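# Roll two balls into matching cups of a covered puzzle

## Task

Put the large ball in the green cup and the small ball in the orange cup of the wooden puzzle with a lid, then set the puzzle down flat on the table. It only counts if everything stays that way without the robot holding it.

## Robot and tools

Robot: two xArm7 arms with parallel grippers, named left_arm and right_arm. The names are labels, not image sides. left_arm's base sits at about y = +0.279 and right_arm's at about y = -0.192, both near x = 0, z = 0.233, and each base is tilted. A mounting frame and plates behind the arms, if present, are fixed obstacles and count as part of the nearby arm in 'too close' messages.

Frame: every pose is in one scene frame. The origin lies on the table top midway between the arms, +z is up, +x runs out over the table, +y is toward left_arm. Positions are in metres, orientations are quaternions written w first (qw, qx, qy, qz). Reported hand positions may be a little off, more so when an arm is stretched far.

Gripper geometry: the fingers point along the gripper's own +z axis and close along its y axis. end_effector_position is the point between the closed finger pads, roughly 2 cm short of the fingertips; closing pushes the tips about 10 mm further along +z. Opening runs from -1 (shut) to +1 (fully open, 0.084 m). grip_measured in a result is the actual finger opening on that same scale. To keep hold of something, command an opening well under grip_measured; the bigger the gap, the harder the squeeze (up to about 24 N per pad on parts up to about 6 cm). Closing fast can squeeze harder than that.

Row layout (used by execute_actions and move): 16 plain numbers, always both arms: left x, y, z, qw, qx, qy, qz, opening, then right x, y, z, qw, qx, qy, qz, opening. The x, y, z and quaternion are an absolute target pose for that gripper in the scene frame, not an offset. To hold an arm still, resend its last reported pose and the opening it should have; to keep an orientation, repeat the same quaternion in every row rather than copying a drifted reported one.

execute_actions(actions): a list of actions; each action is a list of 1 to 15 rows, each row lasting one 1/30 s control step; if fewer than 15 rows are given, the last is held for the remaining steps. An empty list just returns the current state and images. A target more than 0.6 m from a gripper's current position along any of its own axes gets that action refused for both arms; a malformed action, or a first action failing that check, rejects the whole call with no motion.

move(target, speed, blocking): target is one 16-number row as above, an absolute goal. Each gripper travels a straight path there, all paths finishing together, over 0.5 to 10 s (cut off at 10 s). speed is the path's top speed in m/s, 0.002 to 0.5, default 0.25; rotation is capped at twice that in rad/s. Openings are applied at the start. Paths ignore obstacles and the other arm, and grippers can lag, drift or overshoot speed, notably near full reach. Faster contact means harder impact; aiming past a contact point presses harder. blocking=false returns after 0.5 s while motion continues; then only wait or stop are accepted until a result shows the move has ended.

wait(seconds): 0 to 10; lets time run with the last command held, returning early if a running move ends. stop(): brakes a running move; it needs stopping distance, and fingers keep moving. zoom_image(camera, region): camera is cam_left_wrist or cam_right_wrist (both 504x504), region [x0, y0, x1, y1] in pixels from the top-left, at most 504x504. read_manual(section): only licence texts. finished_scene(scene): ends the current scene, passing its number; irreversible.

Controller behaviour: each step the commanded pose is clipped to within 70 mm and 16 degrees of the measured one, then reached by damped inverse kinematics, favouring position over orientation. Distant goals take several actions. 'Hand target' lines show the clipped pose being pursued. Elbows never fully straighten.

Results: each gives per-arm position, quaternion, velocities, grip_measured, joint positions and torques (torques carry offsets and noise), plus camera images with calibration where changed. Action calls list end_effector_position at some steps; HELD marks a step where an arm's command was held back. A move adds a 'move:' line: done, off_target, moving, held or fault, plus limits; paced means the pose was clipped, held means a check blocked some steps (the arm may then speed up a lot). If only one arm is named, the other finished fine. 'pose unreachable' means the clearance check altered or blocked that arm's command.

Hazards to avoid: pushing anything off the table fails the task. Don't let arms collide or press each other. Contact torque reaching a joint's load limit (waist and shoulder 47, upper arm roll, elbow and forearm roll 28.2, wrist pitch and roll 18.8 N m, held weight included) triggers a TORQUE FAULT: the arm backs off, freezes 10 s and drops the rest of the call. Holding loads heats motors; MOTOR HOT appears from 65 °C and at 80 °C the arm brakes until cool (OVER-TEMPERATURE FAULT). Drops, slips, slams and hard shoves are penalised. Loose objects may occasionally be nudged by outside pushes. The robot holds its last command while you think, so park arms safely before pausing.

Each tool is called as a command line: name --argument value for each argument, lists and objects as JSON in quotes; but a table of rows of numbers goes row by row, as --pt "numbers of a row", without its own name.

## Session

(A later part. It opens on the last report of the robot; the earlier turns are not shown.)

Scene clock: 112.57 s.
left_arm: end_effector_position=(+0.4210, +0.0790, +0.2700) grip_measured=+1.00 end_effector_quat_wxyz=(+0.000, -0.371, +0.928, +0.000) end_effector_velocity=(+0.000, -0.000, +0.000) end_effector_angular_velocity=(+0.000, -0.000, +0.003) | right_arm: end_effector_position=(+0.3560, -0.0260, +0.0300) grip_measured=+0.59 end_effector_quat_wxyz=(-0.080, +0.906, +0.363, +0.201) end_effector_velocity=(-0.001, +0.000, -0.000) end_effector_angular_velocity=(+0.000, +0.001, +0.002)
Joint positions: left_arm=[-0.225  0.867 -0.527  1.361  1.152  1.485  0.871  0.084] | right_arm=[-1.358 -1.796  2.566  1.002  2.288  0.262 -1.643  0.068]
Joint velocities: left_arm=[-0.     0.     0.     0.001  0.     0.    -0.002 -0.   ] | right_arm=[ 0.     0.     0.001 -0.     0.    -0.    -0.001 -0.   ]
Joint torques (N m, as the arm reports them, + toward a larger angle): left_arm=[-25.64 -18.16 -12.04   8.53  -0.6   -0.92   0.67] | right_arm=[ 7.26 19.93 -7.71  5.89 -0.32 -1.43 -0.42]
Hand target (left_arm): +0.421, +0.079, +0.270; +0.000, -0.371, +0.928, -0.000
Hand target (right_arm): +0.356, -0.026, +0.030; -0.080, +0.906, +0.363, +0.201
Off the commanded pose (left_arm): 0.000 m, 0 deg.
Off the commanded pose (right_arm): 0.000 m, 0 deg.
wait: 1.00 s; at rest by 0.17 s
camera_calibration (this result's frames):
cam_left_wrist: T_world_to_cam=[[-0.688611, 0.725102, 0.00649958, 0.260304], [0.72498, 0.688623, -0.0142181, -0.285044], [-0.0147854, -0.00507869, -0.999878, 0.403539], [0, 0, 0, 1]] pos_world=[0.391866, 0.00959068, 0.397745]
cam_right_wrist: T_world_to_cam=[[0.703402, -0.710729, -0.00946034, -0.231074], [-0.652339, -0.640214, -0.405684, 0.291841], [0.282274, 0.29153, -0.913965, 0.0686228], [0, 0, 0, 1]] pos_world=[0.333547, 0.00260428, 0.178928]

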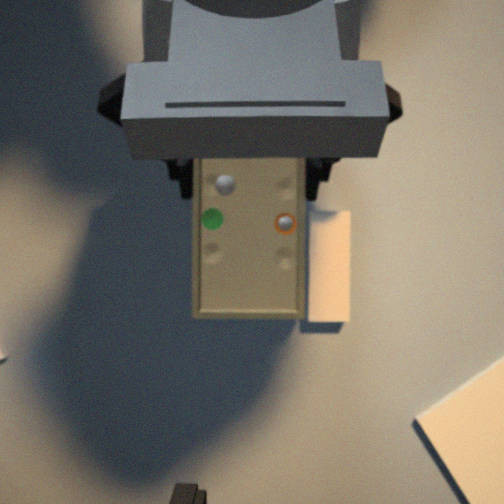

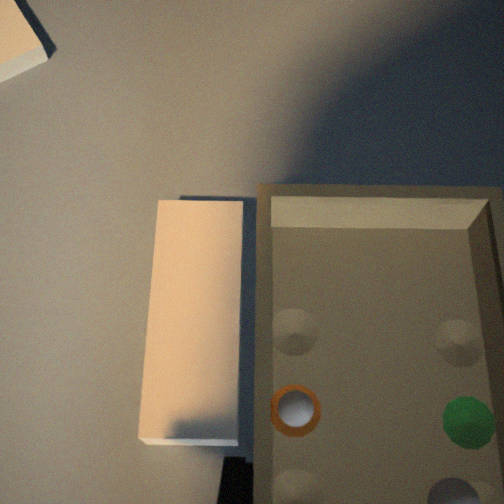

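execute_actions --actions '[]'

zoom_image --camera "cam_left_wrist" --region '[170,150,338,318]'

Scene clock: 115.00 s.
left_arm: end_effector_position=(+0.4210, +0.0790, +0.2700) grip_measured=+1.00 end_effector_quat_wxyz=(-0.000, -0.371, +0.928, -0.000) end_effector_velocity=(-0.000, +0.000, +0.000) end_effector_angular_velocity=(+0.000, -0.001, +0.001) | right_arm: end_effector_position=(+0.3560, -0.0260, +0.0300) grip_measured=+0.59 end_effector_quat_wxyz=(-0.080, +0.906, +0.363, +0.201) end_effector_velocity=(+0.000, +0.000, +0.000) end_effector_angular_velocity=(+0.001, -0.000, -0.001)
Joint positions: left_arm=[-0.225  0.867 -0.527  1.361  1.152  1.485  0.871  0.084] | right_arm=[-1.358 -1.796  2.566  1.002  2.288  0.262 -1.643  0.068]
Joint velocities: left_arm=[-0.001 -0.     0.    -0.    -0.     0.    -0.001  0.   ] | right_arm=[-0.     0.001 -0.001  0.    -0.    -0.     0.001 -0.   ]
Joint torques (N m, as the arm reports them, + toward a larger angle): left_arm=[-25.54 -18.51 -12.03   8.47  -0.6   -0.87   0.72] | right_arm=[ 7.5  20.14 -7.74  5.93 -0.15 -1.53 -0.29]
Hand target (left_arm): +0.421, +0.079, +0.270; +0.000, -0.371, +0.928, -0.000
Hand target (right_arm): +0.356, -0.026, +0.030; -0.080, +0.906, +0.363, +0.201
Off the commanded pose (left_arm): 0.000 m, 0 deg.
Off the commanded pose (right_arm): 0.000 m, 0 deg.
camera_calibration (this result's frames):
cam_left_wrist: T_world_to_cam=[[-0.688611, 0.725102, 0.00649959, 0.260304], [0.72498, 0.688623, -0.0142182, -0.285044], [-0.0147854, -0.00507874, -0.999878, 0.403539], [0, 0, 0, 1]] pos_world=[0.391866, 0.0095907, 0.397745]
cam_right_wrist: T_world_to_cam=[[0.703402, -0.710729, -0.00946098, -0.231074], [-0.652339, -0.640214, -0.405683, 0.291841], [0.282274, 0.29153, -0.913965, 0.0686229], [0, 0, 0, 1]] pos_world=[0.333546, 0.00260427, 0.178928]

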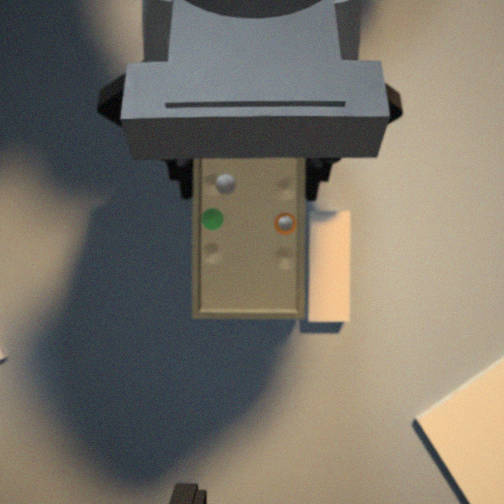

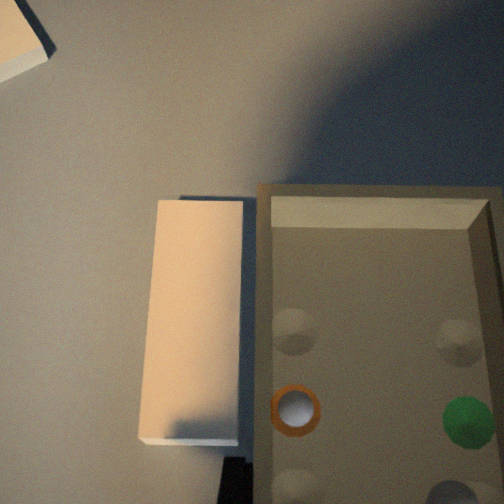

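Region (170, 150, 338, 318) of cam_left_wrist's 504x504 image, scaled by 3.000, with more detail than that image has.

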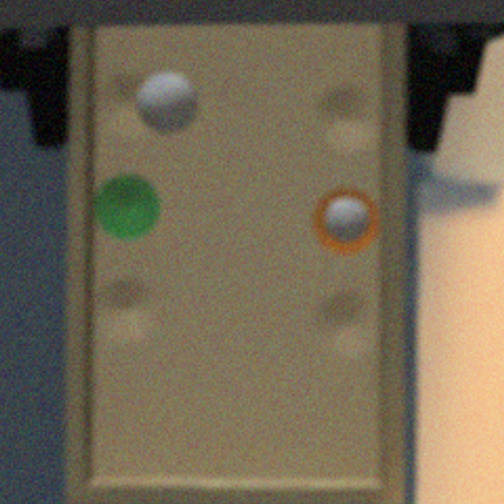

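execute_actions --actions '[[[0.421,0.079,0.27,0,0.3714,-0.9285,0,1, 0.356,-0.026,0.030,-0.0772,0.9082,0.3633,0.1930,0]],[[0.421,0.079,0.27,0,0.3714,-0.9285,0,1, 0.356,-0.026,0.030,-0.0804,0.9065,0.3626,0.2009,0]]]'

wait --seconds 1

Scene clock: 122.50 s.
left_arm: end_effector_position=(+0.4210, +0.0790, +0.2700) grip_measured=+1.00 end_effector_quat_wxyz=(-0.000, -0.371, +0.928, +0.000) end_effector_velocity=(-0.001, -0.001, +0.000) end_effector_angular_velocity=(-0.001, +0.000, -0.000) | right_arm: end_effector_position=(+0.3560, -0.0260, +0.0300) grip_measured=+0.59 end_effector_quat_wxyz=(-0.080, +0.906, +0.363, +0.201) end_effector_velocity=(+0.000, +0.000, +0.000) end_effector_angular_velocity=(+0.001, -0.000, -0.000)
Joint positions: left_arm=[-0.225  0.867 -0.527  1.361  1.152  1.485  0.871  0.084] | right_arm=[-1.358 -1.796  2.566  1.002  2.288  0.262 -1.643  0.068]
Joint velocities: left_arm=[ 0.     0.001 -0.002 -0.001 -0.     0.    -0.001  0.   ] | right_arm=[ 0.001  0.    -0.    -0.001  0.001  0.001 -0.001  0.   ]
Joint torques (N m, as the arm reports them, + toward a larger angle): left_arm=[-25.79 -18.4  -12.05   8.54  -0.56  -0.81   0.66] | right_arm=[ 7.39 19.7  -7.83  6.02 -0.05 -1.5  -0.35]
Hand target (left_arm): +0.421, +0.079, +0.270; +0.000, -0.371, +0.928, -0.000
Hand target (right_arm): +0.356, -0.026, +0.030; -0.080, +0.906, +0.363, +0.201
Off the commanded pose (left_arm): 0.000 m, 0 deg.
Off the commanded pose (right_arm): 0.000 m, 0 deg.
Step readings (end_effector_position; steps 1 to 15: 1st action; 16 to 30: 2nd action):
0: left_arm (+0.4210, +0.0790, +0.2700) | right_arm (+0.3560, -0.0260, +0.0300)
1: left_arm (+0.4210, +0.0790, +0.2700) | right_arm (+0.3560, -0.0260, +0.0300)
2: left_arm (+0.4210, +0.0790, +0.2700) | right_arm (+0.3559, -0.0262, +0.0299)
4: left_arm (+0.4210, +0.0790, +0.2700) | right_arm (+0.3559, -0.0260, +0.0299)
8: left_arm (+0.4210, +0.0790, +0.2700) | right_arm (+0.3562, -0.0259, +0.0302)
15: left_arm (+0.4210, +0.0790, +0.2700) | right_arm (+0.3560, -0.0260, +0.0300)
16: left_arm (+0.4210, +0.0790, +0.2700) | right_arm (+0.3560, -0.0260, +0.0300)
17: left_arm (+0.4210, +0.0790, +0.2700) | right_arm (+0.3561, -0.0258, +0.0301)
19: left_arm (+0.4210, +0.0790, +0.2700) | right_arm (+0.3562, -0.0259, +0.0302)
23: left_arm (+0.4210, +0.0790, +0.2700) | right_arm (+0.3559, -0.0261, +0.0299)
30: end_effector_position above
camera_calibration (this result's frames):
cam_left_wrist: T_world_to_cam=[[-0.688611, 0.725102, 0.00649961, 0.260304], [0.72498, 0.688623, -0.0142182, -0.285044], [-0.0147854, -0.00507869, -0.999878, 0.403539], [0, 0, 0, 1]] pos_world=[0.391866, 0.00959068, 0.397745]
cam_right_wrist: T_world_to_cam=[[0.703329, -0.710804, -0.0093191, -0.231109], [-0.652358, -0.640178, -0.40571, 0.291861], [0.282415, 0.291427, -0.913954, 0.0685776], [0, 0, 0, 1]] pos_world=[0.333576, 0.0025848, 0.178934]

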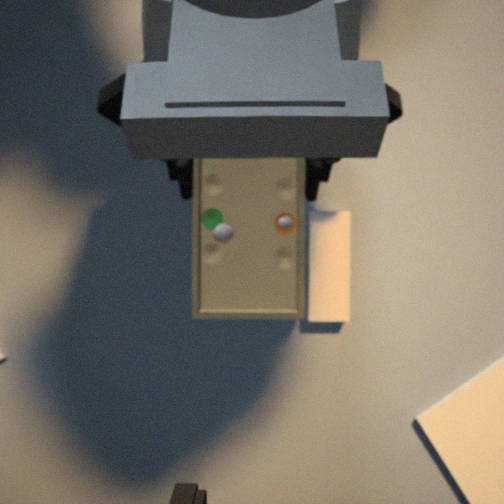

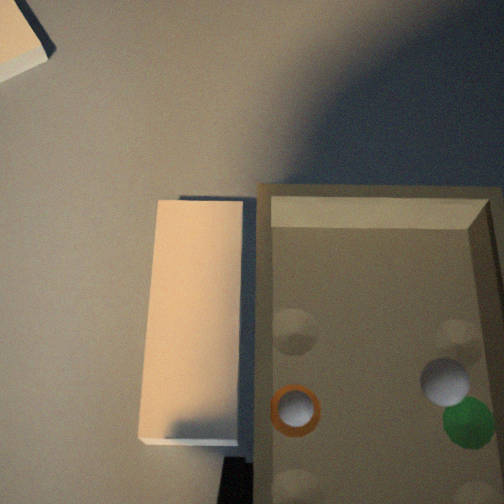

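Scene clock: 123.50 s.
left_arm: end_effector_position=(+0.4210, +0.0790, +0.2700) grip_measured=+1.00 end_effector_quat_wxyz=(-0.000, -0.371, +0.928, +0.000) end_effector_velocity=(-0.000, +0.000, -0.000) end_effector_angular_velocity=(+0.000, +0.000, -0.000) | right_arm: end_effector_position=(+0.3560, -0.0260, +0.0300) grip_measured=+0.59 end_effector_quat_wxyz=(-0.080, +0.906, +0.363, +0.201) end_effector_velocity=(+0.001, -0.001, +0.000) end_effector_angular_velocity=(-0.001, -0.001, -0.001)
Joint positions: left_arm=[-0.225  0.867 -0.527  1.361  1.152  1.485  0.871  0.084] | right_arm=[-1.358 -1.796  2.566  1.002  2.288  0.262 -1.643  0.068]
Joint velocities: left_arm=[ 0.001 -0.001 -0.    -0.001  0.     0.     0.    -0.   ] | right_arm=[-0.    -0.    -0.001 -0.     0.    -0.    -0.     0.   ]
Joint torques (N m, as the arm reports them, + toward a larger angle): left_arm=[-25.62 -18.34 -12.09   8.54  -0.55  -0.82   0.68] | right_arm=[ 7.59 19.94 -7.78  5.86 -0.37 -1.52 -0.34]
Hand target (left_arm): +0.421, +0.079, +0.270; +0.000, -0.371, +0.928, -0.000
Hand target (right_arm): +0.356, -0.026, +0.030; -0.080, +0.906, +0.363, +0.201
Off the commanded pose (left_arm): 0.000 m, 0 deg.
Off the commanded pose (right_arm): 0.000 m, 0 deg.
wait: 1.00 s; at rest by 0.17 s
camera_calibration (this result's frames):
cam_left_wrist: T_world_to_cam=[[-0.688611, 0.725102, 0.00649963, 0.260304], [0.72498, 0.688623, -0.0142182, -0.285044], [-0.0147855, -0.00507872, -0.999878, 0.403539], [0, 0, 0, 1]] pos_world=[0.391866, 0.00959069, 0.397745]
cam_right_wrist: T_world_to_cam=[[0.703334, -0.710799, -0.00928406, -0.23111], [-0.652347, -0.640197, -0.405699, 0.29181], [0.282427, 0.291399, -0.91396, 0.0685634], [0, 0, 0, 1]] pos_world=[0.333545, 0.0025639, 0.178906]

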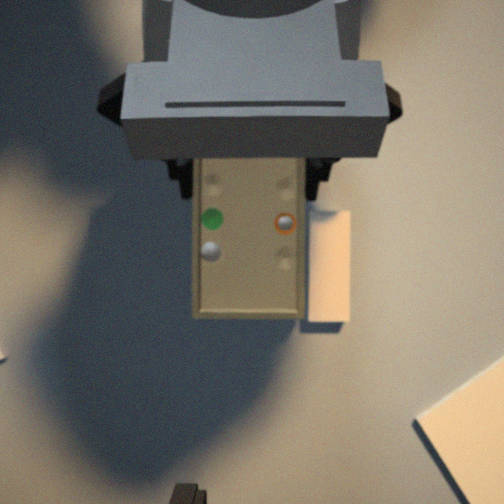

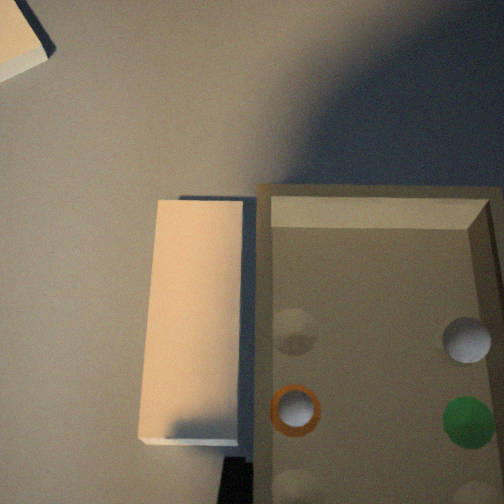

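move --target '[0.421,0.079,0.27,0,0.3714,-0.9285,0,1, 0.360,-0.030,0.045,0.0289,0.9002,0.3844,0.2021,0]' --speed 0.07

Scene clock: 141.37 s.
left_arm: end_effector_position=(+0.4210, +0.0790, +0.2700) grip_measured=+1.00 end_effector_quat_wxyz=(+0.000, -0.371, +0.928, +0.000) end_effector_velocity=(+0.000, +0.000, -0.000) end_effector_angular_velocity=(+0.001, -0.000, -0.000) | right_arm: end_effector_position=(+0.3602, -0.0297, +0.0450) grip_measured=+0.59 end_effector_quat_wxyz=(+0.028, +0.900, +0.384, +0.202) end_effector_velocity=(-0.000, +0.001, +0.001) end_effector_angular_velocity=(-0.006, +0.002, -0.002)
Joint positions: left_arm=[-0.225  0.867 -0.527  1.361  1.152  1.485  0.871  0.084] | right_arm=[-1.547 -1.717  2.704  1.108  2.008 -0.185 -1.545  0.068]
Joint velocities: left_arm=[-0.    -0.     0.001 -0.     0.     0.     0.001  0.   ] | right_arm=[-0.031  0.014  0.014  0.009 -0.014 -0.035 -0.007  0.   ]
Joint torques (N m, as the arm reports them, + toward a larger angle): left_arm=[-25.8  -18.27 -12.01   8.46  -0.58  -0.85   0.69] | right_arm=[ 8.7  20.57 -3.92  7.26 -0.37 -1.92 -0.27]
Hand target (left_arm): +0.421, +0.079, +0.270; -0.000, -0.371, +0.928, -0.000
Hand target (right_arm): +0.360, -0.030, +0.045; +0.029, +0.900, +0.385, +0.202
Off the commanded pose (left_arm): 0.000 m, 0 deg.
Off the commanded pose (right_arm): 0.000 m, 0 deg.
move: done
camera_calibration (this result's frames):
cam_left_wrist: T_world_to_cam=[[-0.688611, 0.725102, 0.0064997, 0.260304], [0.72498, 0.688623, -0.0142181, -0.285044], [-0.0147854, -0.00507859, -0.999878, 0.403539], [0, 0, 0, 1]] pos_world=[0.391866, 0.00959069, 0.397745]
cam_right_wrist: T_world_to_cam=[[0.695349, -0.691404, 0.196088, -0.242343], [-0.620071, -0.715121, -0.322667, 0.280669], [0.36332, 0.102778, -0.925978, 0.0480182], [0, 0, 0, 1]] pos_world=[0.325102, 0.0282202, 0.182547]

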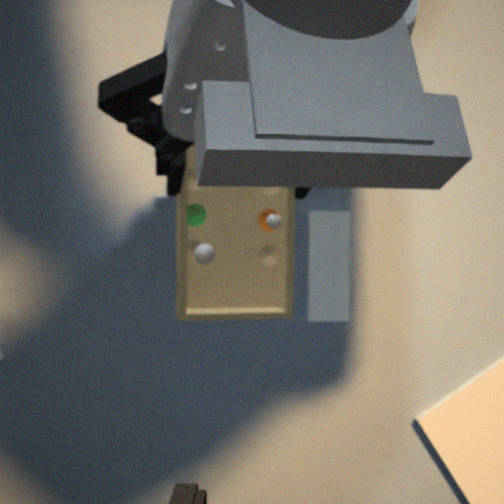

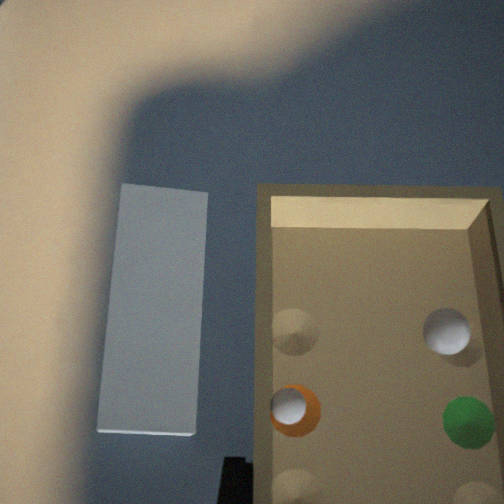

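execute_actions --actions '[]'

Scene clock: 143.03 s.
left_arm: end_effector_position=(+0.4210, +0.0790, +0.2700) grip_measured=+1.00 end_effector_quat_wxyz=(+0.000, -0.371, +0.928, +0.000) end_effector_velocity=(+0.000, +0.000, -0.000) end_effector_angular_velocity=(+0.000, -0.000, +0.002) | right_arm: end_effector_position=(+0.3601, -0.0297, +0.0450) grip_measured=+0.59 end_effector_quat_wxyz=(+0.029, +0.900, +0.385, +0.202) end_effector_velocity=(+0.000, -0.000, +0.000) end_effector_angular_velocity=(-0.000, -0.000, -0.001)
Joint positions: left_arm=[-0.225  0.867 -0.527  1.361  1.152  1.485  0.871  0.084] | right_arm=[-1.549 -1.716  2.705  1.108  2.007 -0.188 -1.546  0.068]
Joint velocities: left_arm=[-0.    -0.     0.001  0.001 -0.     0.    -0.001  0.   ] | right_arm=[ 0. -0. -0. -0.  0. -0.  0.  0.]
Joint torques (N m, as the arm reports them, + toward a larger angle): left_arm=[-25.74 -18.37 -12.08   8.61  -0.43  -0.93   0.67] | right_arm=[ 8.37 21.49 -4.18  7.37 -0.46 -2.25 -0.3 ]
Hand target (left_arm): +0.421, +0.079, +0.270; -0.000, -0.371, +0.928, -0.000
Hand target (right_arm): +0.360, -0.030, +0.045; +0.029, +0.900, +0.385, +0.202
Off the commanded pose (left_arm): 0.000 m, 0 deg.
Off the commanded pose (right_arm): 0.000 m, 0 deg.
camera_calibration (this result's frames):
cam_left_wrist: T_world_to_cam=[[-0.688611, 0.725102, 0.00649963, 0.260304], [0.72498, 0.688623, -0.0142181, -0.285044], [-0.0147854, -0.00507865, -0.999878, 0.403539], [0, 0, 0, 1]] pos_world=[0.391866, 0.00959071, 0.397745]
cam_right_wrist: T_world_to_cam=[[0.69543, -0.691237, 0.19639, -0.242298], [-0.620079, -0.71536, -0.322121, 0.280658], [0.363152, 0.102235, -0.926104, 0.0480927], [0, 0, 0, 1]] pos_world=[0.325066, 0.0283699, 0.18253]

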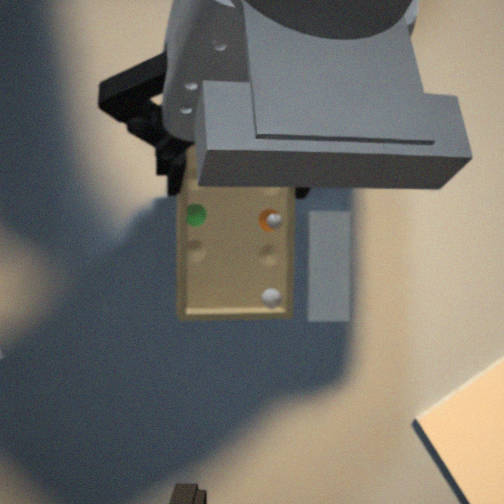

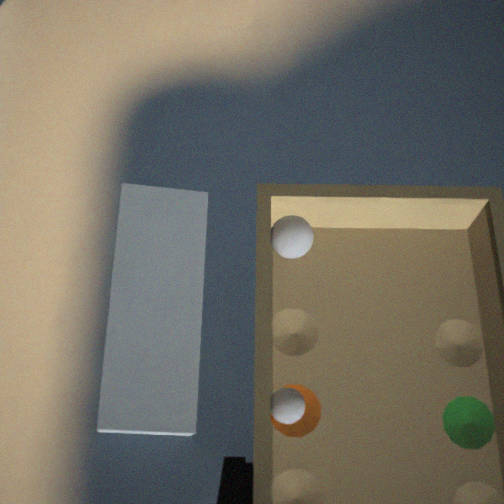

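move --target '[0.421,0.079,0.27,0,0.3714,-0.9285,0,1, 0.357,-0.027,0.030,-0.0804,0.9065,0.3626,0.2009,0]' --speed 0.08

wait --seconds 1

Scene clock: 150.47 s.
left_arm: end_effector_position=(+0.4210, +0.0790, +0.2700) grip_measured=+1.00 end_effector_quat_wxyz=(+0.000, -0.371, +0.928, +0.000) end_effector_velocity=(+0.001, +0.000, -0.000) end_effector_angular_velocity=(+0.000, -0.000, +0.003) | right_arm: end_effector_position=(+0.3568, -0.0272, +0.0300) grip_measured=+0.59 end_effector_quat_wxyz=(-0.080, +0.907, +0.363, +0.201) end_effector_velocity=(+0.000, +0.002, +0.001) end_effector_angular_velocity=(+0.008, +0.000, +0.001)
Joint positions: left_arm=[-0.225  0.867 -0.527  1.361  1.152  1.485  0.871  0.084] | right_arm=[-1.353 -1.8    2.563  0.998  2.284  0.269 -1.636  0.068]
Joint velocities: left_arm=[ 0.    -0.001  0.     0.     0.    -0.    -0.002 -0.   ] | right_arm=[ 0.003  0.001 -0.003 -0.001  0.008  0.009 -0.005 -0.   ]
Joint torques (N m, as the arm reports them, + toward a larger angle): left_arm=[-25.8  -18.32 -11.87   8.6   -0.57  -0.93   0.69] | right_arm=[ 7.59 19.87 -7.93  5.86 -0.01 -1.35 -0.45]
Hand target (left_arm): +0.421, +0.079, +0.270; +0.000, -0.371, +0.928, -0.000
Hand target (right_arm): +0.357, -0.027, +0.030; -0.080, +0.907, +0.362, +0.201
Off the commanded pose (left_arm): 0.000 m, 0 deg.
Off the commanded pose (right_arm): 0.000 m, 0 deg.
move: done
camera_calibration (this result's frames):
cam_left_wrist: T_world_to_cam=[[-0.688611, 0.725102, 0.00649968, 0.260304], [0.72498, 0.688623, -0.0142181, -0.285044], [-0.0147854, -0.00507857, -0.999878, 0.403539], [0, 0, 0, 1]] pos_world=[0.391866, 0.00959072, 0.397745]
cam_right_wrist: T_world_to_cam=[[0.703165, -0.710973, -0.00877944, -0.232493], [-0.652432, -0.640261, -0.405461, 0.291584], [0.28265, 0.290834, -0.91407, 0.0685866], [0, 0, 0, 1]] pos_world=[0.334334, 0.00144684, 0.178878]

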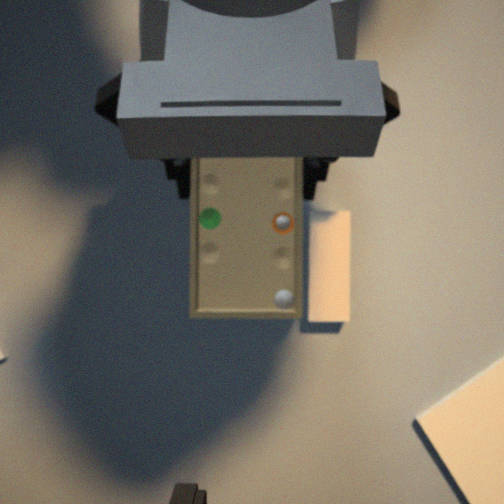

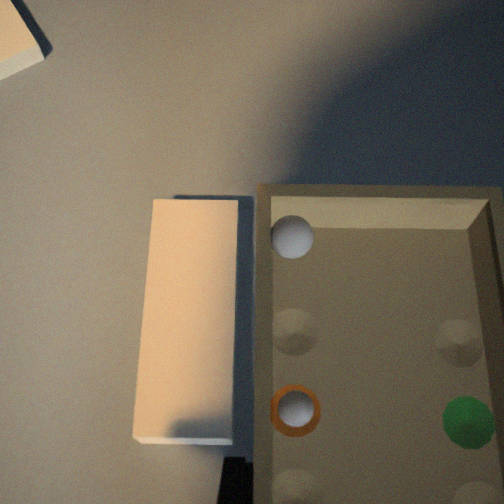

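Scene clock: 151.47 s.
left_arm: end_effector_position=(+0.4210, +0.0790, +0.2700) grip_measured=+1.00 end_effector_quat_wxyz=(-0.000, -0.371, +0.928, -0.000) end_effector_velocity=(+0.000, -0.000, -0.000) end_effector_angular_velocity=(+0.000, +0.000, +0.001) | right_arm: end_effector_position=(+0.3569, -0.0273, +0.0299) grip_measured=+0.59 end_effector_quat_wxyz=(-0.080, +0.907, +0.362, +0.201) end_effector_velocity=(+0.000, +0.000, +0.000) end_effector_angular_velocity=(+0.001, -0.000, +0.001)
Joint positions: left_arm=[-0.225  0.867 -0.527  1.361  1.152  1.485  0.871  0.084] | right_arm=[-1.353 -1.8    2.562  0.998  2.285  0.269 -1.637  0.068]
Joint velocities: left_arm=[-0.     0.001  0.     0.001  0.     0.    -0.001  0.   ] | right_arm=[-0.     0.001 -0.     0.     0.    -0.    -0.001 -0.   ]
Joint torques (N m, as the arm reports them, + toward a larger angle): left_arm=[-25.66 -18.35 -12.12   8.45  -0.38  -0.9    0.66] | right_arm=[ 7.2  19.77 -7.89  5.83 -0.27 -1.49 -0.31]
Hand target (left_arm): +0.421, +0.079, +0.270; +0.000, -0.371, +0.928, -0.000
Hand target (right_arm): +0.357, -0.027, +0.030; -0.080, +0.907, +0.362, +0.201
Off the commanded pose (left_arm): 0.000 m, 0 deg.
Off the commanded pose (right_arm): 0.000 m, 0 deg.
wait: 1.00 s; at rest by 0.17 s
camera_calibration (this result's frames):
cam_left_wrist: T_world_to_cam=[[-0.688611, 0.725102, 0.00649937, 0.260304], [0.72498, 0.688623, -0.0142184, -0.285044], [-0.0147854, -0.00507904, -0.999878, 0.403539], [0, 0, 0, 1]] pos_world=[0.391866, 0.00959065, 0.397745]
cam_right_wrist: T_world_to_cam=[[0.703082, -0.711052, -0.0089482, -0.232551], [-0.652508, -0.64009, -0.405609, 0.291568], [0.282682, 0.291016, -0.914003, 0.0685674], [0, 0, 0, 1]] pos_world=[0.33437, 0.00131973, 0.178852]

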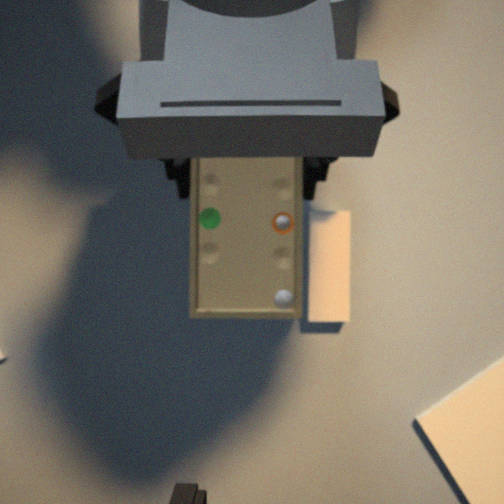

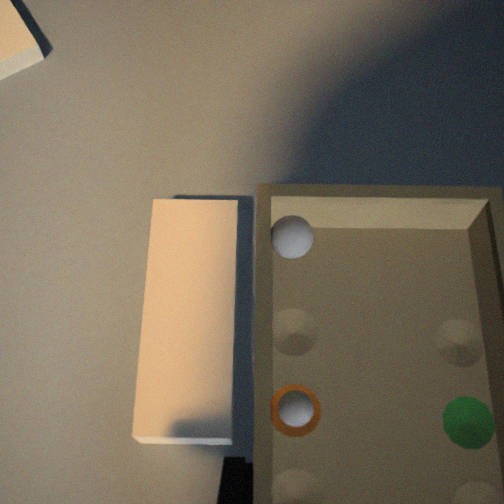

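execute_actions --actions '[[[0.421,0.079,0.27,0,0.3714,-0.9285,0,1, 0.357,-0.027,0.030,-0.0869,0.9055,0.3611,0.2056,0]],[[0.421,0.079,0.27,0,0.3714,-0.9285,0,1, 0.357,-0.027,0.030,-0.0804,0.9065,0.3626,0.2009,0]]]'

wait --seconds 2

Scene clock: 159.17 s.
left_arm: end_effector_position=(+0.4210, +0.0790, +0.2700) grip_measured=+1.00 end_effector_quat_wxyz=(+0.000, -0.371, +0.928, +0.000) end_effector_velocity=(+0.000, +0.000, +0.000) end_effector_angular_velocity=(-0.000, -0.000, +0.000) | right_arm: end_effector_position=(+0.3570, -0.0270, +0.0300) grip_measured=+0.59 end_effector_quat_wxyz=(-0.080, +0.906, +0.363, +0.201) end_effector_velocity=(-0.000, +0.000, -0.000) end_effector_angular_velocity=(-0.001, +0.001, +0.001)
Joint positions: left_arm=[-0.225  0.867 -0.527  1.361  1.152  1.485  0.871  0.084] | right_arm=[-1.354 -1.8    2.562  0.999  2.284  0.269 -1.637  0.068]
Joint velocities: left_arm=[ 0. -0. -0. -0.  0.  0. -0.  0.] | right_arm=[-0.001 -0.     0.001  0.001 -0.001 -0.001  0.     0.   ]
Joint torques (N m, as the arm reports them, + toward a larger angle): left_arm=[-25.79 -18.03 -12.17   8.49  -0.53  -0.82   0.75] | right_arm=[ 7.44 19.9  -7.84  5.87 -0.15 -1.5  -0.27]
Hand target (left_arm): +0.421, +0.079, +0.270; +0.000, -0.371, +0.928, -0.000
Hand target (right_arm): +0.357, -0.027, +0.030; -0.080, +0.906, +0.363, +0.201
Off the commanded pose (left_arm): 0.000 m, 0 deg.
Off the commanded pose (right_arm): 0.000 m, 0 deg.
Step readings (end_effector_position; steps 1 to 15: 1st action; 16 to 30: 2nd action):
0: left_arm (+0.4210, +0.0790, +0.2700) | right_arm (+0.3569, -0.0273, +0.0299)
1: left_arm (+0.4210, +0.0790, +0.2700) | right_arm (+0.3568, -0.0273, +0.0299)
2: left_arm (+0.4210, +0.0790, +0.2700) | right_arm (+0.3569, -0.0270, +0.0300)
4: left_arm (+0.4210, +0.0790, +0.2700) | right_arm (+0.3570, -0.0270, +0.0301)
8: left_arm (+0.4210, +0.0790, +0.2700) | right_arm (+0.3570, -0.0272, +0.0300)
15: left_arm (+0.4210, +0.0790, +0.2700) | right_arm (+0.3570, -0.0270, +0.0300)
16: left_arm (+0.4210, +0.0790, +0.2700) | right_arm (+0.3570, -0.0270, +0.0300)
17: left_arm (+0.4210, +0.0790, +0.2700) | right_arm (+0.3570, -0.0273, +0.0299)
19: left_arm (+0.4210, +0.0790, +0.2700) | right_arm (+0.3570, -0.0270, +0.0300)
23: left_arm (+0.4210, +0.0790, +0.2700) | right_arm (+0.3571, -0.0268, +0.0301)
30: end_effector_position above
camera_calibration (this result's frames):
cam_left_wrist: T_world_to_cam=[[-0.688611, 0.725102, 0.00649962, 0.260304], [0.72498, 0.688623, -0.0142181, -0.285044], [-0.0147854, -0.00507865, -0.999878, 0.403539], [0, 0, 0, 1]] pos_world=[0.391866, 0.00959068, 0.397745]
cam_right_wrist: T_world_to_cam=[[0.703373, -0.710758, -0.00942462, -0.232495], [-0.652342, -0.640184, -0.405726, 0.29182], [0.28234, 0.291525, -0.913946, 0.0686155], [0, 0, 0, 1]] pos_world=[0.334525, 0.0015675, 0.178919]

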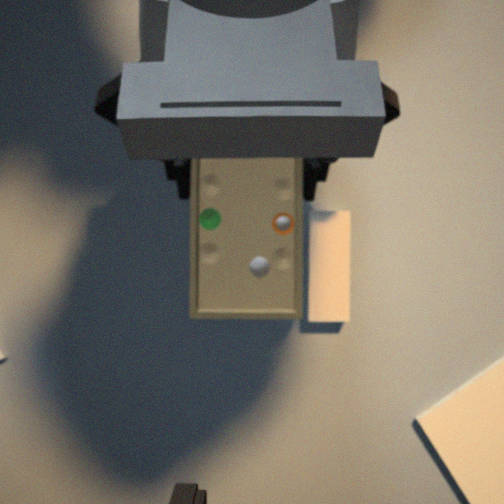

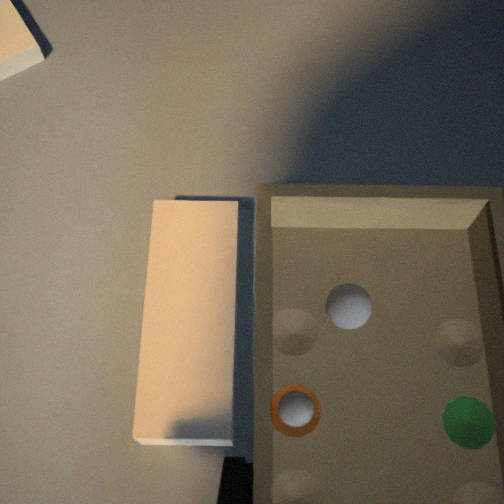

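Scene clock: 161.17 s.
left_arm: end_effector_position=(+0.4210, +0.0790, +0.2700) grip_measured=+1.00 end_effector_quat_wxyz=(+0.000, -0.371, +0.928, -0.000) end_effector_velocity=(-0.000, +0.000, -0.000) end_effector_angular_velocity=(+0.001, -0.000, +0.001) | right_arm: end_effector_position=(+0.3570, -0.0270, +0.0300) grip_measured=+0.59 end_effector_quat_wxyz=(-0.080, +0.906, +0.363, +0.201) end_effector_velocity=(+0.001, -0.000, +0.001) end_effector_angular_velocity=(-0.001, -0.003, +0.000)
Joint positions: left_arm=[-0.225  0.867 -0.527  1.361  1.152  1.485  0.871  0.084] | right_arm=[-1.354 -1.8    2.562  0.999  2.284  0.269 -1.636  0.068]
Joint velocities: left_arm=[-0.001 -0.     0.001 -0.001  0.    -0.001 -0.001 -0.   ] | right_arm=[ 0.    -0.    -0.002  0.    -0.    -0.    -0.002 -0.   ]
Joint torques (N m, as the arm reports them, + toward a larger angle): left_arm=[-25.77 -18.24 -12.1    8.48  -0.57  -0.85   0.76] | right_arm=[ 7.53 19.68 -7.91  5.92 -0.17 -1.44 -0.42]
Hand target (left_arm): +0.421, +0.079, +0.270; +0.000, -0.371, +0.928, -0.000
Hand target (right_arm): +0.357, -0.027, +0.030; -0.080, +0.906, +0.363, +0.201
Off the commanded pose (left_arm): 0.000 m, 0 deg.
Off the commanded pose (right_arm): 0.000 m, 0 deg.
wait: 2.00 s; at rest by 0.17 s
camera_calibration (this result's frames):
cam_left_wrist: T_world_to_cam=[[-0.688611, 0.725102, 0.00649955, 0.260304], [0.72498, 0.688623, -0.0142182, -0.285044], [-0.0147854, -0.00507874, -0.999878, 0.403539], [0, 0, 0, 1]] pos_world=[0.391866, 0.0095907, 0.397745]
cam_right_wrist: T_world_to_cam=[[0.703394, -0.710737, -0.00944624, -0.232482], [-0.652331, -0.640199, -0.405721, 0.291843], [0.282314, 0.291544, -0.913948, 0.0686275], [0, 0, 0, 1]] pos_world=[0.334531, 0.00159608, 0.178933]

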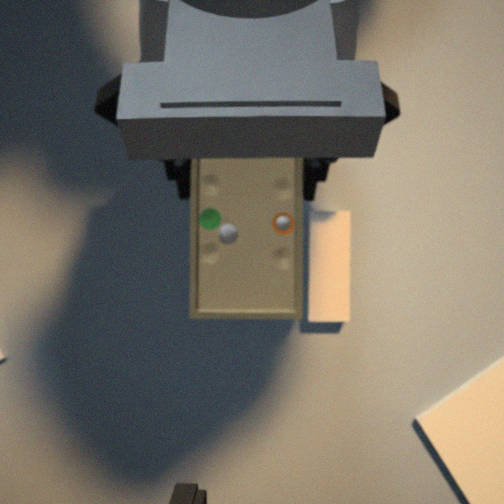

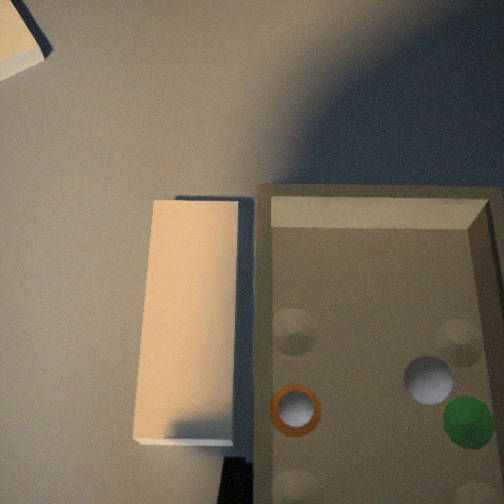

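execute_actions --actions '[[[0.421,0.079,0.27,0,0.3714,-0.9285,0,1, 0.357,-0.027,0.030,-0.0853,0.9061,0.3615,0.2026,0]],[[0.421,0.079,0.27,0,0.3714,-0.9285,0,1, 0.357,-0.027,0.030,-0.0804,0.9065,0.3626,0.2009,0]]]'

wait --seconds 2

Scene clock: 168.43 s.
left_arm: end_effector_position=(+0.4210, +0.0790, +0.2700) grip_measured=+1.00 end_effector_quat_wxyz=(+0.000, -0.371, +0.928, +0.000) end_effector_velocity=(+0.000, -0.000, +0.001) end_effector_angular_velocity=(-0.001, -0.001, -0.001) | right_arm: end_effector_position=(+0.3570, -0.0270, +0.0300) grip_measured=+0.59 end_effector_quat_wxyz=(-0.080, +0.906, +0.363, +0.201) end_effector_velocity=(-0.000, +0.000, -0.000) end_effector_angular_velocity=(+0.000, +0.001, -0.000)
Joint positions: left_arm=[-0.225  0.867 -0.527  1.361  1.152  1.485  0.871  0.084] | right_arm=[-1.354 -1.8    2.562  0.999  2.284  0.269 -1.636  0.068]
Joint velocities: left_arm=[-0.001 -0.001 -0.001  0.001 -0.     0.     0.001  0.   ] | right_arm=[-0.     0.     0.001  0.    -0.001 -0.     0.001  0.   ]
Joint torques (N m, as the arm reports them, + toward a larger angle): left_arm=[-25.79 -18.25 -12.13   8.59  -0.51  -0.85   0.79] | right_arm=[ 7.47 19.53 -7.95  5.75 -0.27 -1.55 -0.36]
Hand target (left_arm): +0.421, +0.079, +0.270; +0.000, -0.371, +0.928, -0.000
Hand target (right_arm): +0.357, -0.027, +0.030; -0.080, +0.906, +0.363, +0.201
Off the commanded pose (left_arm): 0.000 m, 0 deg.
Off the commanded pose (right_arm): 0.000 m, 0 deg.
Step readings (end_effector_position; steps 1 to 15: 1st action; 16 to 30: 2nd action):
0: left_arm (+0.4210, +0.0790, +0.2700) | right_arm (+0.3570, -0.0270, +0.0300)
1: left_arm (+0.4210, +0.0790, +0.2700) | right_arm (+0.3570, -0.0269, +0.0300)
2: left_arm (+0.4210, +0.0790, +0.2700) | right_arm (+0.3569, -0.0268, +0.0300)
4: left_arm (+0.4210, +0.0790, +0.2700) | right_arm (+0.3570, -0.0270, +0.0300)
8: left_arm (+0.4210, +0.0790, +0.2700) | right_arm (+0.3570, -0.0271, +0.0300)
15: left_arm (+0.4210, +0.0790, +0.2700) | right_arm (+0.3570, -0.0270, +0.0300)
16: left_arm (+0.4210, +0.0790, +0.2700) | right_arm (+0.3570, -0.0270, +0.0300)
17: left_arm (+0.4210, +0.0790, +0.2700) | right_arm (+0.3571, -0.0272, +0.0300)
19: left_arm (+0.4210, +0.0790, +0.2700) | right_arm (+0.3570, -0.0270, +0.0300)
23: left_arm (+0.4210, +0.0790, +0.2700) | right_arm (+0.3570, -0.0269, +0.0300)
30: end_effector_position above
camera_calibration (this result's frames):
cam_left_wrist: T_world_to_cam=[[-0.688611, 0.725102, 0.00649958, 0.260304], [0.72498, 0.688623, -0.014218, -0.285044], [-0.0147853, -0.00507862, -0.999878, 0.403539], [0, 0, 0, 1]] pos_world=[0.391866, 0.00959073, 0.397745]
cam_right_wrist: T_world_to_cam=[[0.703363, -0.710769, -0.00940321, -0.232502], [-0.652345, -0.64018, -0.405728, 0.291838], [0.282359, 0.291508, -0.913945, 0.0686091], [0, 0, 0, 1]] pos_world=[0.33454, 0.00157388, 0.178926]

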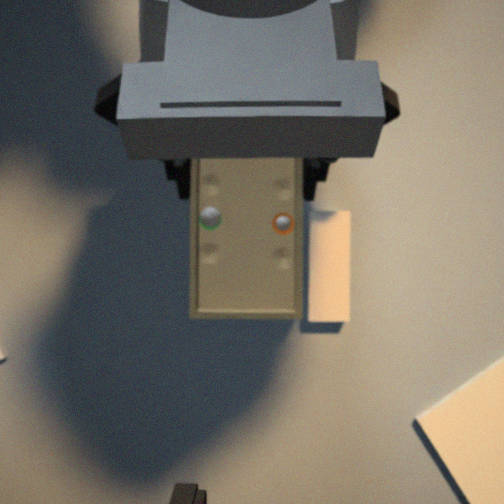

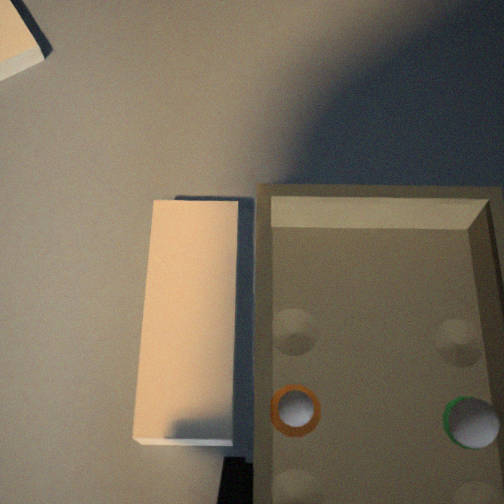

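Scene clock: 170.43 s.
left_arm: end_effector_position=(+0.4210, +0.0790, +0.2700) grip_measured=+1.00 end_effector_quat_wxyz=(-0.000, -0.371, +0.928, +0.000) end_effector_velocity=(-0.000, +0.000, -0.001) end_effector_angular_velocity=(+0.001, +0.001, +0.001) | right_arm: end_effector_position=(+0.3570, -0.0270, +0.0300) grip_measured=+0.59 end_effector_quat_wxyz=(-0.080, +0.906, +0.363, +0.201) end_effector_velocity=(-0.001, -0.000, -0.001) end_effector_angular_velocity=(-0.002, +0.001, +0.001)
Joint positions: left_arm=[-0.225  0.867 -0.527  1.361  1.152  1.485  0.871  0.084] | right_arm=[-1.354 -1.8    2.562  0.999  2.284  0.269 -1.636  0.068]
Joint velocities: left_arm=[ 0.    -0.     0.001 -0.001 -0.    -0.    -0.001 -0.   ] | right_arm=[ 0.    -0.001  0.001 -0.    -0.     0.     0.     0.   ]
Joint torques (N m, as the arm reports them, + toward a larger angle): left_arm=[-25.79 -18.31 -12.01   8.51  -0.57  -0.83   0.74] | right_arm=[ 7.57 19.8  -7.96  5.81 -0.25 -1.44 -0.31]
Hand target (left_arm): +0.421, +0.079, +0.270; +0.000, -0.371, +0.928, -0.000
Hand target (right_arm): +0.357, -0.027, +0.030; -0.080, +0.906, +0.363, +0.201
Off the commanded pose (left_arm): 0.000 m, 0 deg.
Off the commanded pose (right_arm): 0.000 m, 0 deg.
wait: 2.00 s; at rest by 0.17 s
camera_calibration (this result's frames):
cam_left_wrist: T_world_to_cam=[[-0.688611, 0.725102, 0.00649962, 0.260304], [0.724981, 0.688623, -0.0142182, -0.285044], [-0.0147855, -0.00507872, -0.999878, 0.403539], [0, 0, 0, 1]] pos_world=[0.391866, 0.00959065, 0.397745]
cam_right_wrist: T_world_to_cam=[[0.703381, -0.71075, -0.00940966, -0.232492], [-0.652334, -0.640199, -0.405716, 0.291841], [0.282339, 0.291511, -0.913951, 0.0686149], [0, 0, 0, 1]] pos_world=[0.334536, 0.00159014, 0.178927]

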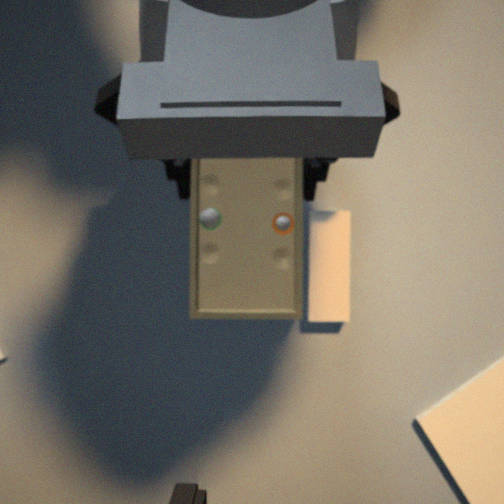

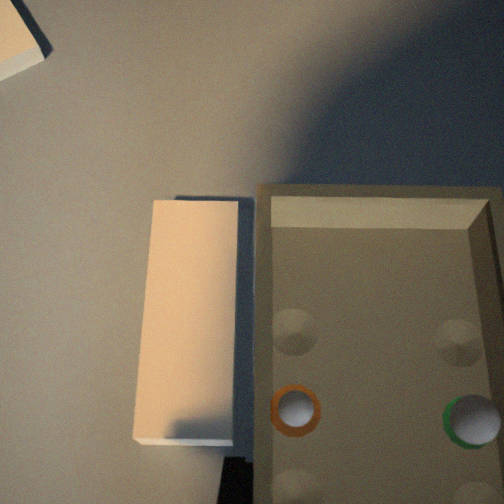

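move --target '[0.421,0.079,0.27,0,0.3714,-0.9285,0,1, 0.357,-0.027,0.022,-0.0804,0.9065,0.3626,0.2009,0]' --speed 0.02

move --target '[0.421,0.079,0.27,0,0.3714,-0.9285,0,1, 0.357,-0.027,0.022,-0.0804,0.9065,0.3626,0.2009,1]'

move --target '[0.421,0.079,0.27,0,0.3714,-0.9285,0,1, 0.342,-0.043,0.065,-0.0804,0.9065,0.3626,0.2009,1]' --speed 0.15

Scene clock: 177.97 s.
left_arm: end_effector_position=(+0.4210, +0.0790, +0.2700) grip_measured=+1.00 end_effector_quat_wxyz=(+0.000, -0.371, +0.928, -0.000) end_effector_velocity=(-0.000, -0.001, +0.001) end_effector_angular_velocity=(-0.001, -0.000, -0.002) | right_arm: end_effector_position=(+0.3570, -0.0270, +0.0221) grip_measured=+0.59 end_effector_quat_wxyz=(-0.080, +0.906, +0.363, +0.201) end_effector_velocity=(+0.001, +0.001, -0.000) end_effector_angular_velocity=(+0.002, -0.001, -0.000)
Joint positions: left_arm=[-0.225  0.867 -0.527  1.361  1.152  1.485  0.871  0.084] | right_arm=[-1.352 -1.827  2.563  1.011  2.305  0.282 -1.644  0.068]
Joint velocities: left_arm=[-0.001  0.001 -0.001  0.001  0.     0.     0.001  0.   ] | right_arm=[ 0.    -0.004 -0.001  0.003  0.004  0.003 -0.001 -0.   ]
Joint torques (N m, as the arm reports them, + toward a larger angle): left_arm=[-25.72 -18.2  -12.08   8.51  -0.56  -0.83   0.77] | right_arm=[ 7.44 19.85 -8.05  5.44 -0.32 -1.43 -0.46]
Hand target (left_arm): +0.421, +0.079, +0.270; +0.000, -0.371, +0.928, -0.000
Hand target (right_arm): +0.357, -0.027, +0.022; -0.080, +0.906, +0.363, +0.201
Off the commanded pose (left_arm): 0.000 m, 0 deg.
Off the commanded pose (right_arm): 0.000 m, 0 deg.
move: done
camera_calibration (this result's frames):
cam_left_wrist: T_world_to_cam=[[-0.688611, 0.725102, 0.00649948, 0.260304], [0.72498, 0.688623, -0.014218, -0.285044], [-0.0147852, -0.0050787, -0.999878, 0.403539], [0, 0, 0, 1]] pos_world=[0.391866, 0.0095907, 0.397745]
cam_right_wrist: T_world_to_cam=[[0.703305, -0.710827, -0.00932575, -0.232587], [-0.652354, -0.640127, -0.405797, 0.288682], [0.282482, 0.291483, -0.913916, 0.0613614], [0, 0, 0, 1]] pos_world=[0.334569, 0.00157809, 0.171056]

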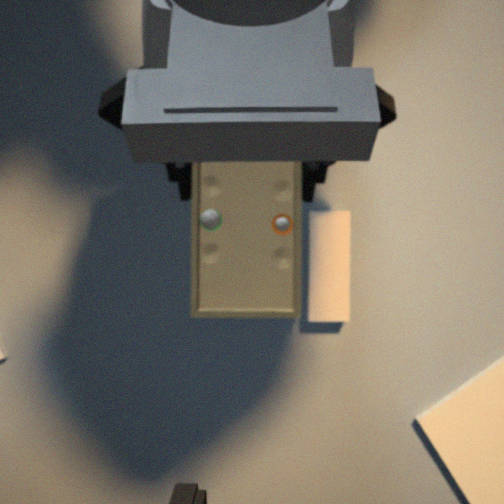

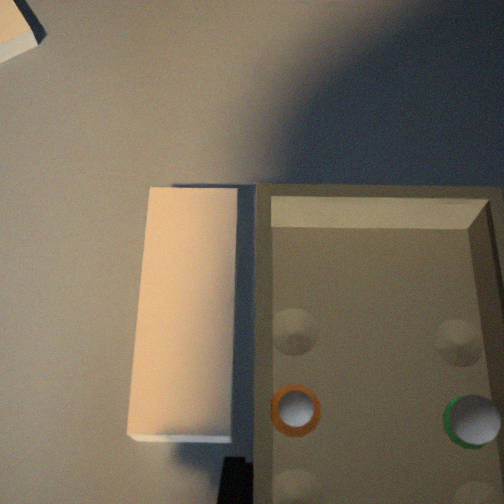

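Scene clock: 178.67 s.
left_arm: end_effector_position=(+0.4210, +0.0790, +0.2700) grip_measured=+1.00 end_effector_quat_wxyz=(-0.000, -0.371, +0.928, -0.000) end_effector_velocity=(-0.000, -0.001, +0.001) end_effector_angular_velocity=(-0.001, -0.001, +0.000) | right_arm: end_effector_position=(+0.3570, -0.0270, +0.0220) grip_measured=+1.00 end_effector_quat_wxyz=(-0.080, +0.906, +0.363, +0.201) end_effector_velocity=(+0.001, -0.001, -0.000) end_effector_angular_velocity=(-0.002, -0.001, -0.001)
Joint positions: left_arm=[-0.225  0.867 -0.527  1.361  1.152  1.485  0.871  0.084] | right_arm=[-1.352 -1.828  2.563  1.011  2.305  0.283 -1.644  0.084]
Joint velocities: left_arm=[-0.002  0.    -0.     0.     0.    -0.    -0.001 -0.   ] | right_arm=[-0.    -0.002 -0.001 -0.     0.     0.     0.     0.   ]
Joint torques (N m, as the arm reports them, + toward a larger angle): left_arm=[-25.64 -18.3  -11.95   8.52  -0.63  -0.86   0.68] | right_arm=[ 7.46 19.79 -8.05  5.56 -0.12 -1.43 -0.31]
Hand target (left_arm): +0.421, +0.079, +0.270; -0.000, -0.371, +0.928, -0.000
Hand target (right_arm): +0.357, -0.027, +0.022; -0.080, +0.906, +0.363, +0.201
Off the commanded pose (left_arm): 0.000 m, 0 deg.
Off the commanded pose (right_arm): 0.000 m, 0 deg.
move: done
camera_calibration (this result's frames):
cam_left_wrist: T_world_to_cam=[[-0.688611, 0.725102, 0.00649956, 0.260304], [0.72498, 0.688623, -0.0142183, -0.285044], [-0.0147854, -0.00507879, -0.999878, 0.403539], [0, 0, 0, 1]] pos_world=[0.391866, 0.00959067, 0.397745]
cam_right_wrist: T_world_to_cam=[[0.703371, -0.710761, -0.00938732, -0.232569], [-0.65233, -0.640188, -0.405741, 0.288595], [0.282375, 0.29151, -0.91394, 0.0612959], [0, 0, 0, 1]] pos_world=[0.334533, 0.00158548, 0.170932]

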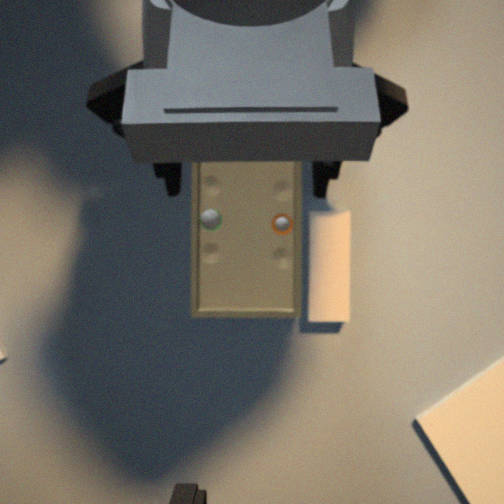

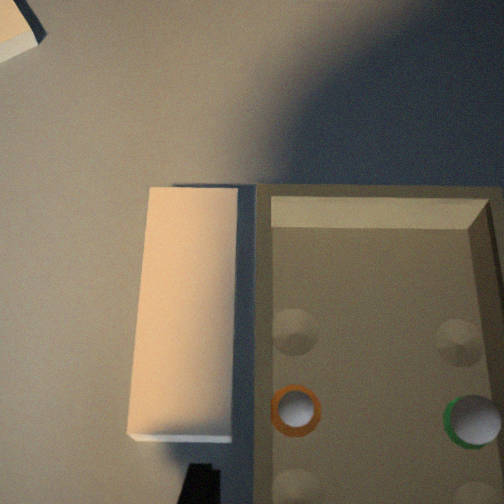

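Scene clock: 179.50 s.
left_arm: end_effector_position=(+0.4210, +0.0790, +0.2700) grip_measured=+1.00 end_effector_quat_wxyz=(-0.000, -0.371, +0.928, +0.000) end_effector_velocity=(+0.000, +0.001, -0.001) end_effector_angular_velocity=(+0.001, +0.001, +0.002) | right_arm: end_effector_position=(+0.3420, -0.0430, +0.0647) grip_measured=+1.00 end_effector_quat_wxyz=(-0.080, +0.906, +0.363, +0.201) end_effector_velocity=(+0.000, -0.001, +0.001) end_effector_angular_velocity=(-0.001, -0.000, -0.002)
Joint positions: left_arm=[-0.225  0.867 -0.527  1.361  1.152  1.485  0.871  0.084] | right_arm=[-1.308 -1.662  2.57   0.878  2.249  0.24  -1.632  0.084]
Joint velocities: left_arm=[ 0.001 -0.     0.001  0.    -0.    -0.    -0.001  0.   ] | right_arm=[ 0.     0.003 -0.    -0.002 -0.002 -0.002  0.003 -0.   ]
Joint torques (N m, as the arm reports them, + toward a larger angle): left_arm=[-25.69 -18.32 -12.15   8.42  -0.55  -0.86   0.75] | right_arm=[ 6.6  18.36 -6.87  6.06 -0.09 -1.44 -0.36]
Hand target (left_arm): +0.421, +0.079, +0.270; +0.000, -0.371, +0.928, -0.000
Hand target (right_arm): +0.342, -0.043, +0.065; -0.080, +0.906, +0.363, +0.201
Off the commanded pose (left_arm): 0.000 m, 0 deg.
Off the commanded pose (right_arm): 0.000 m, 0 deg.
move: done
camera_calibration (this result's frames):
cam_left_wrist: T_world_to_cam=[[-0.688611, 0.725102, 0.00649967, 0.260304], [0.724981, 0.688623, -0.0142182, -0.285044], [-0.0147854, -0.00507865, -0.999878, 0.403539], [0, 0, 0, 1]] pos_world=[0.391866, 0.00959069, 0.397745]
cam_right_wrist: T_world_to_cam=[[0.703639, -0.710499, -0.00912671, -0.233119], [-0.652097, -0.640592, -0.405477, 0.285785], [0.282245, 0.291261, -0.91406, 0.109305], [0, 0, 0, 1]] pos_world=[0.31954, -0.0143953, 0.213663]

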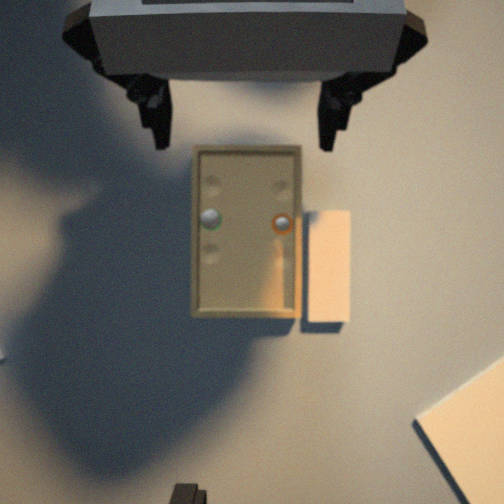

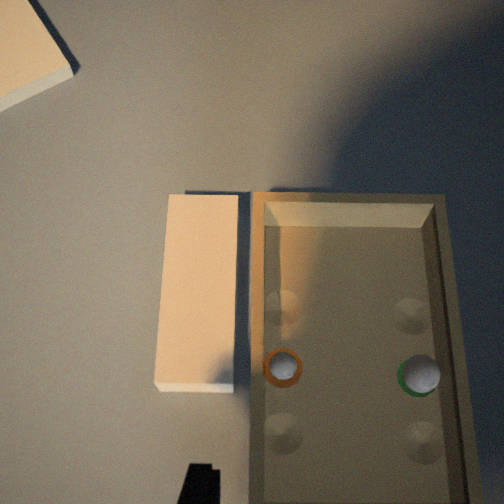

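finished_scene --scene 1

The scene is finished: the task was done.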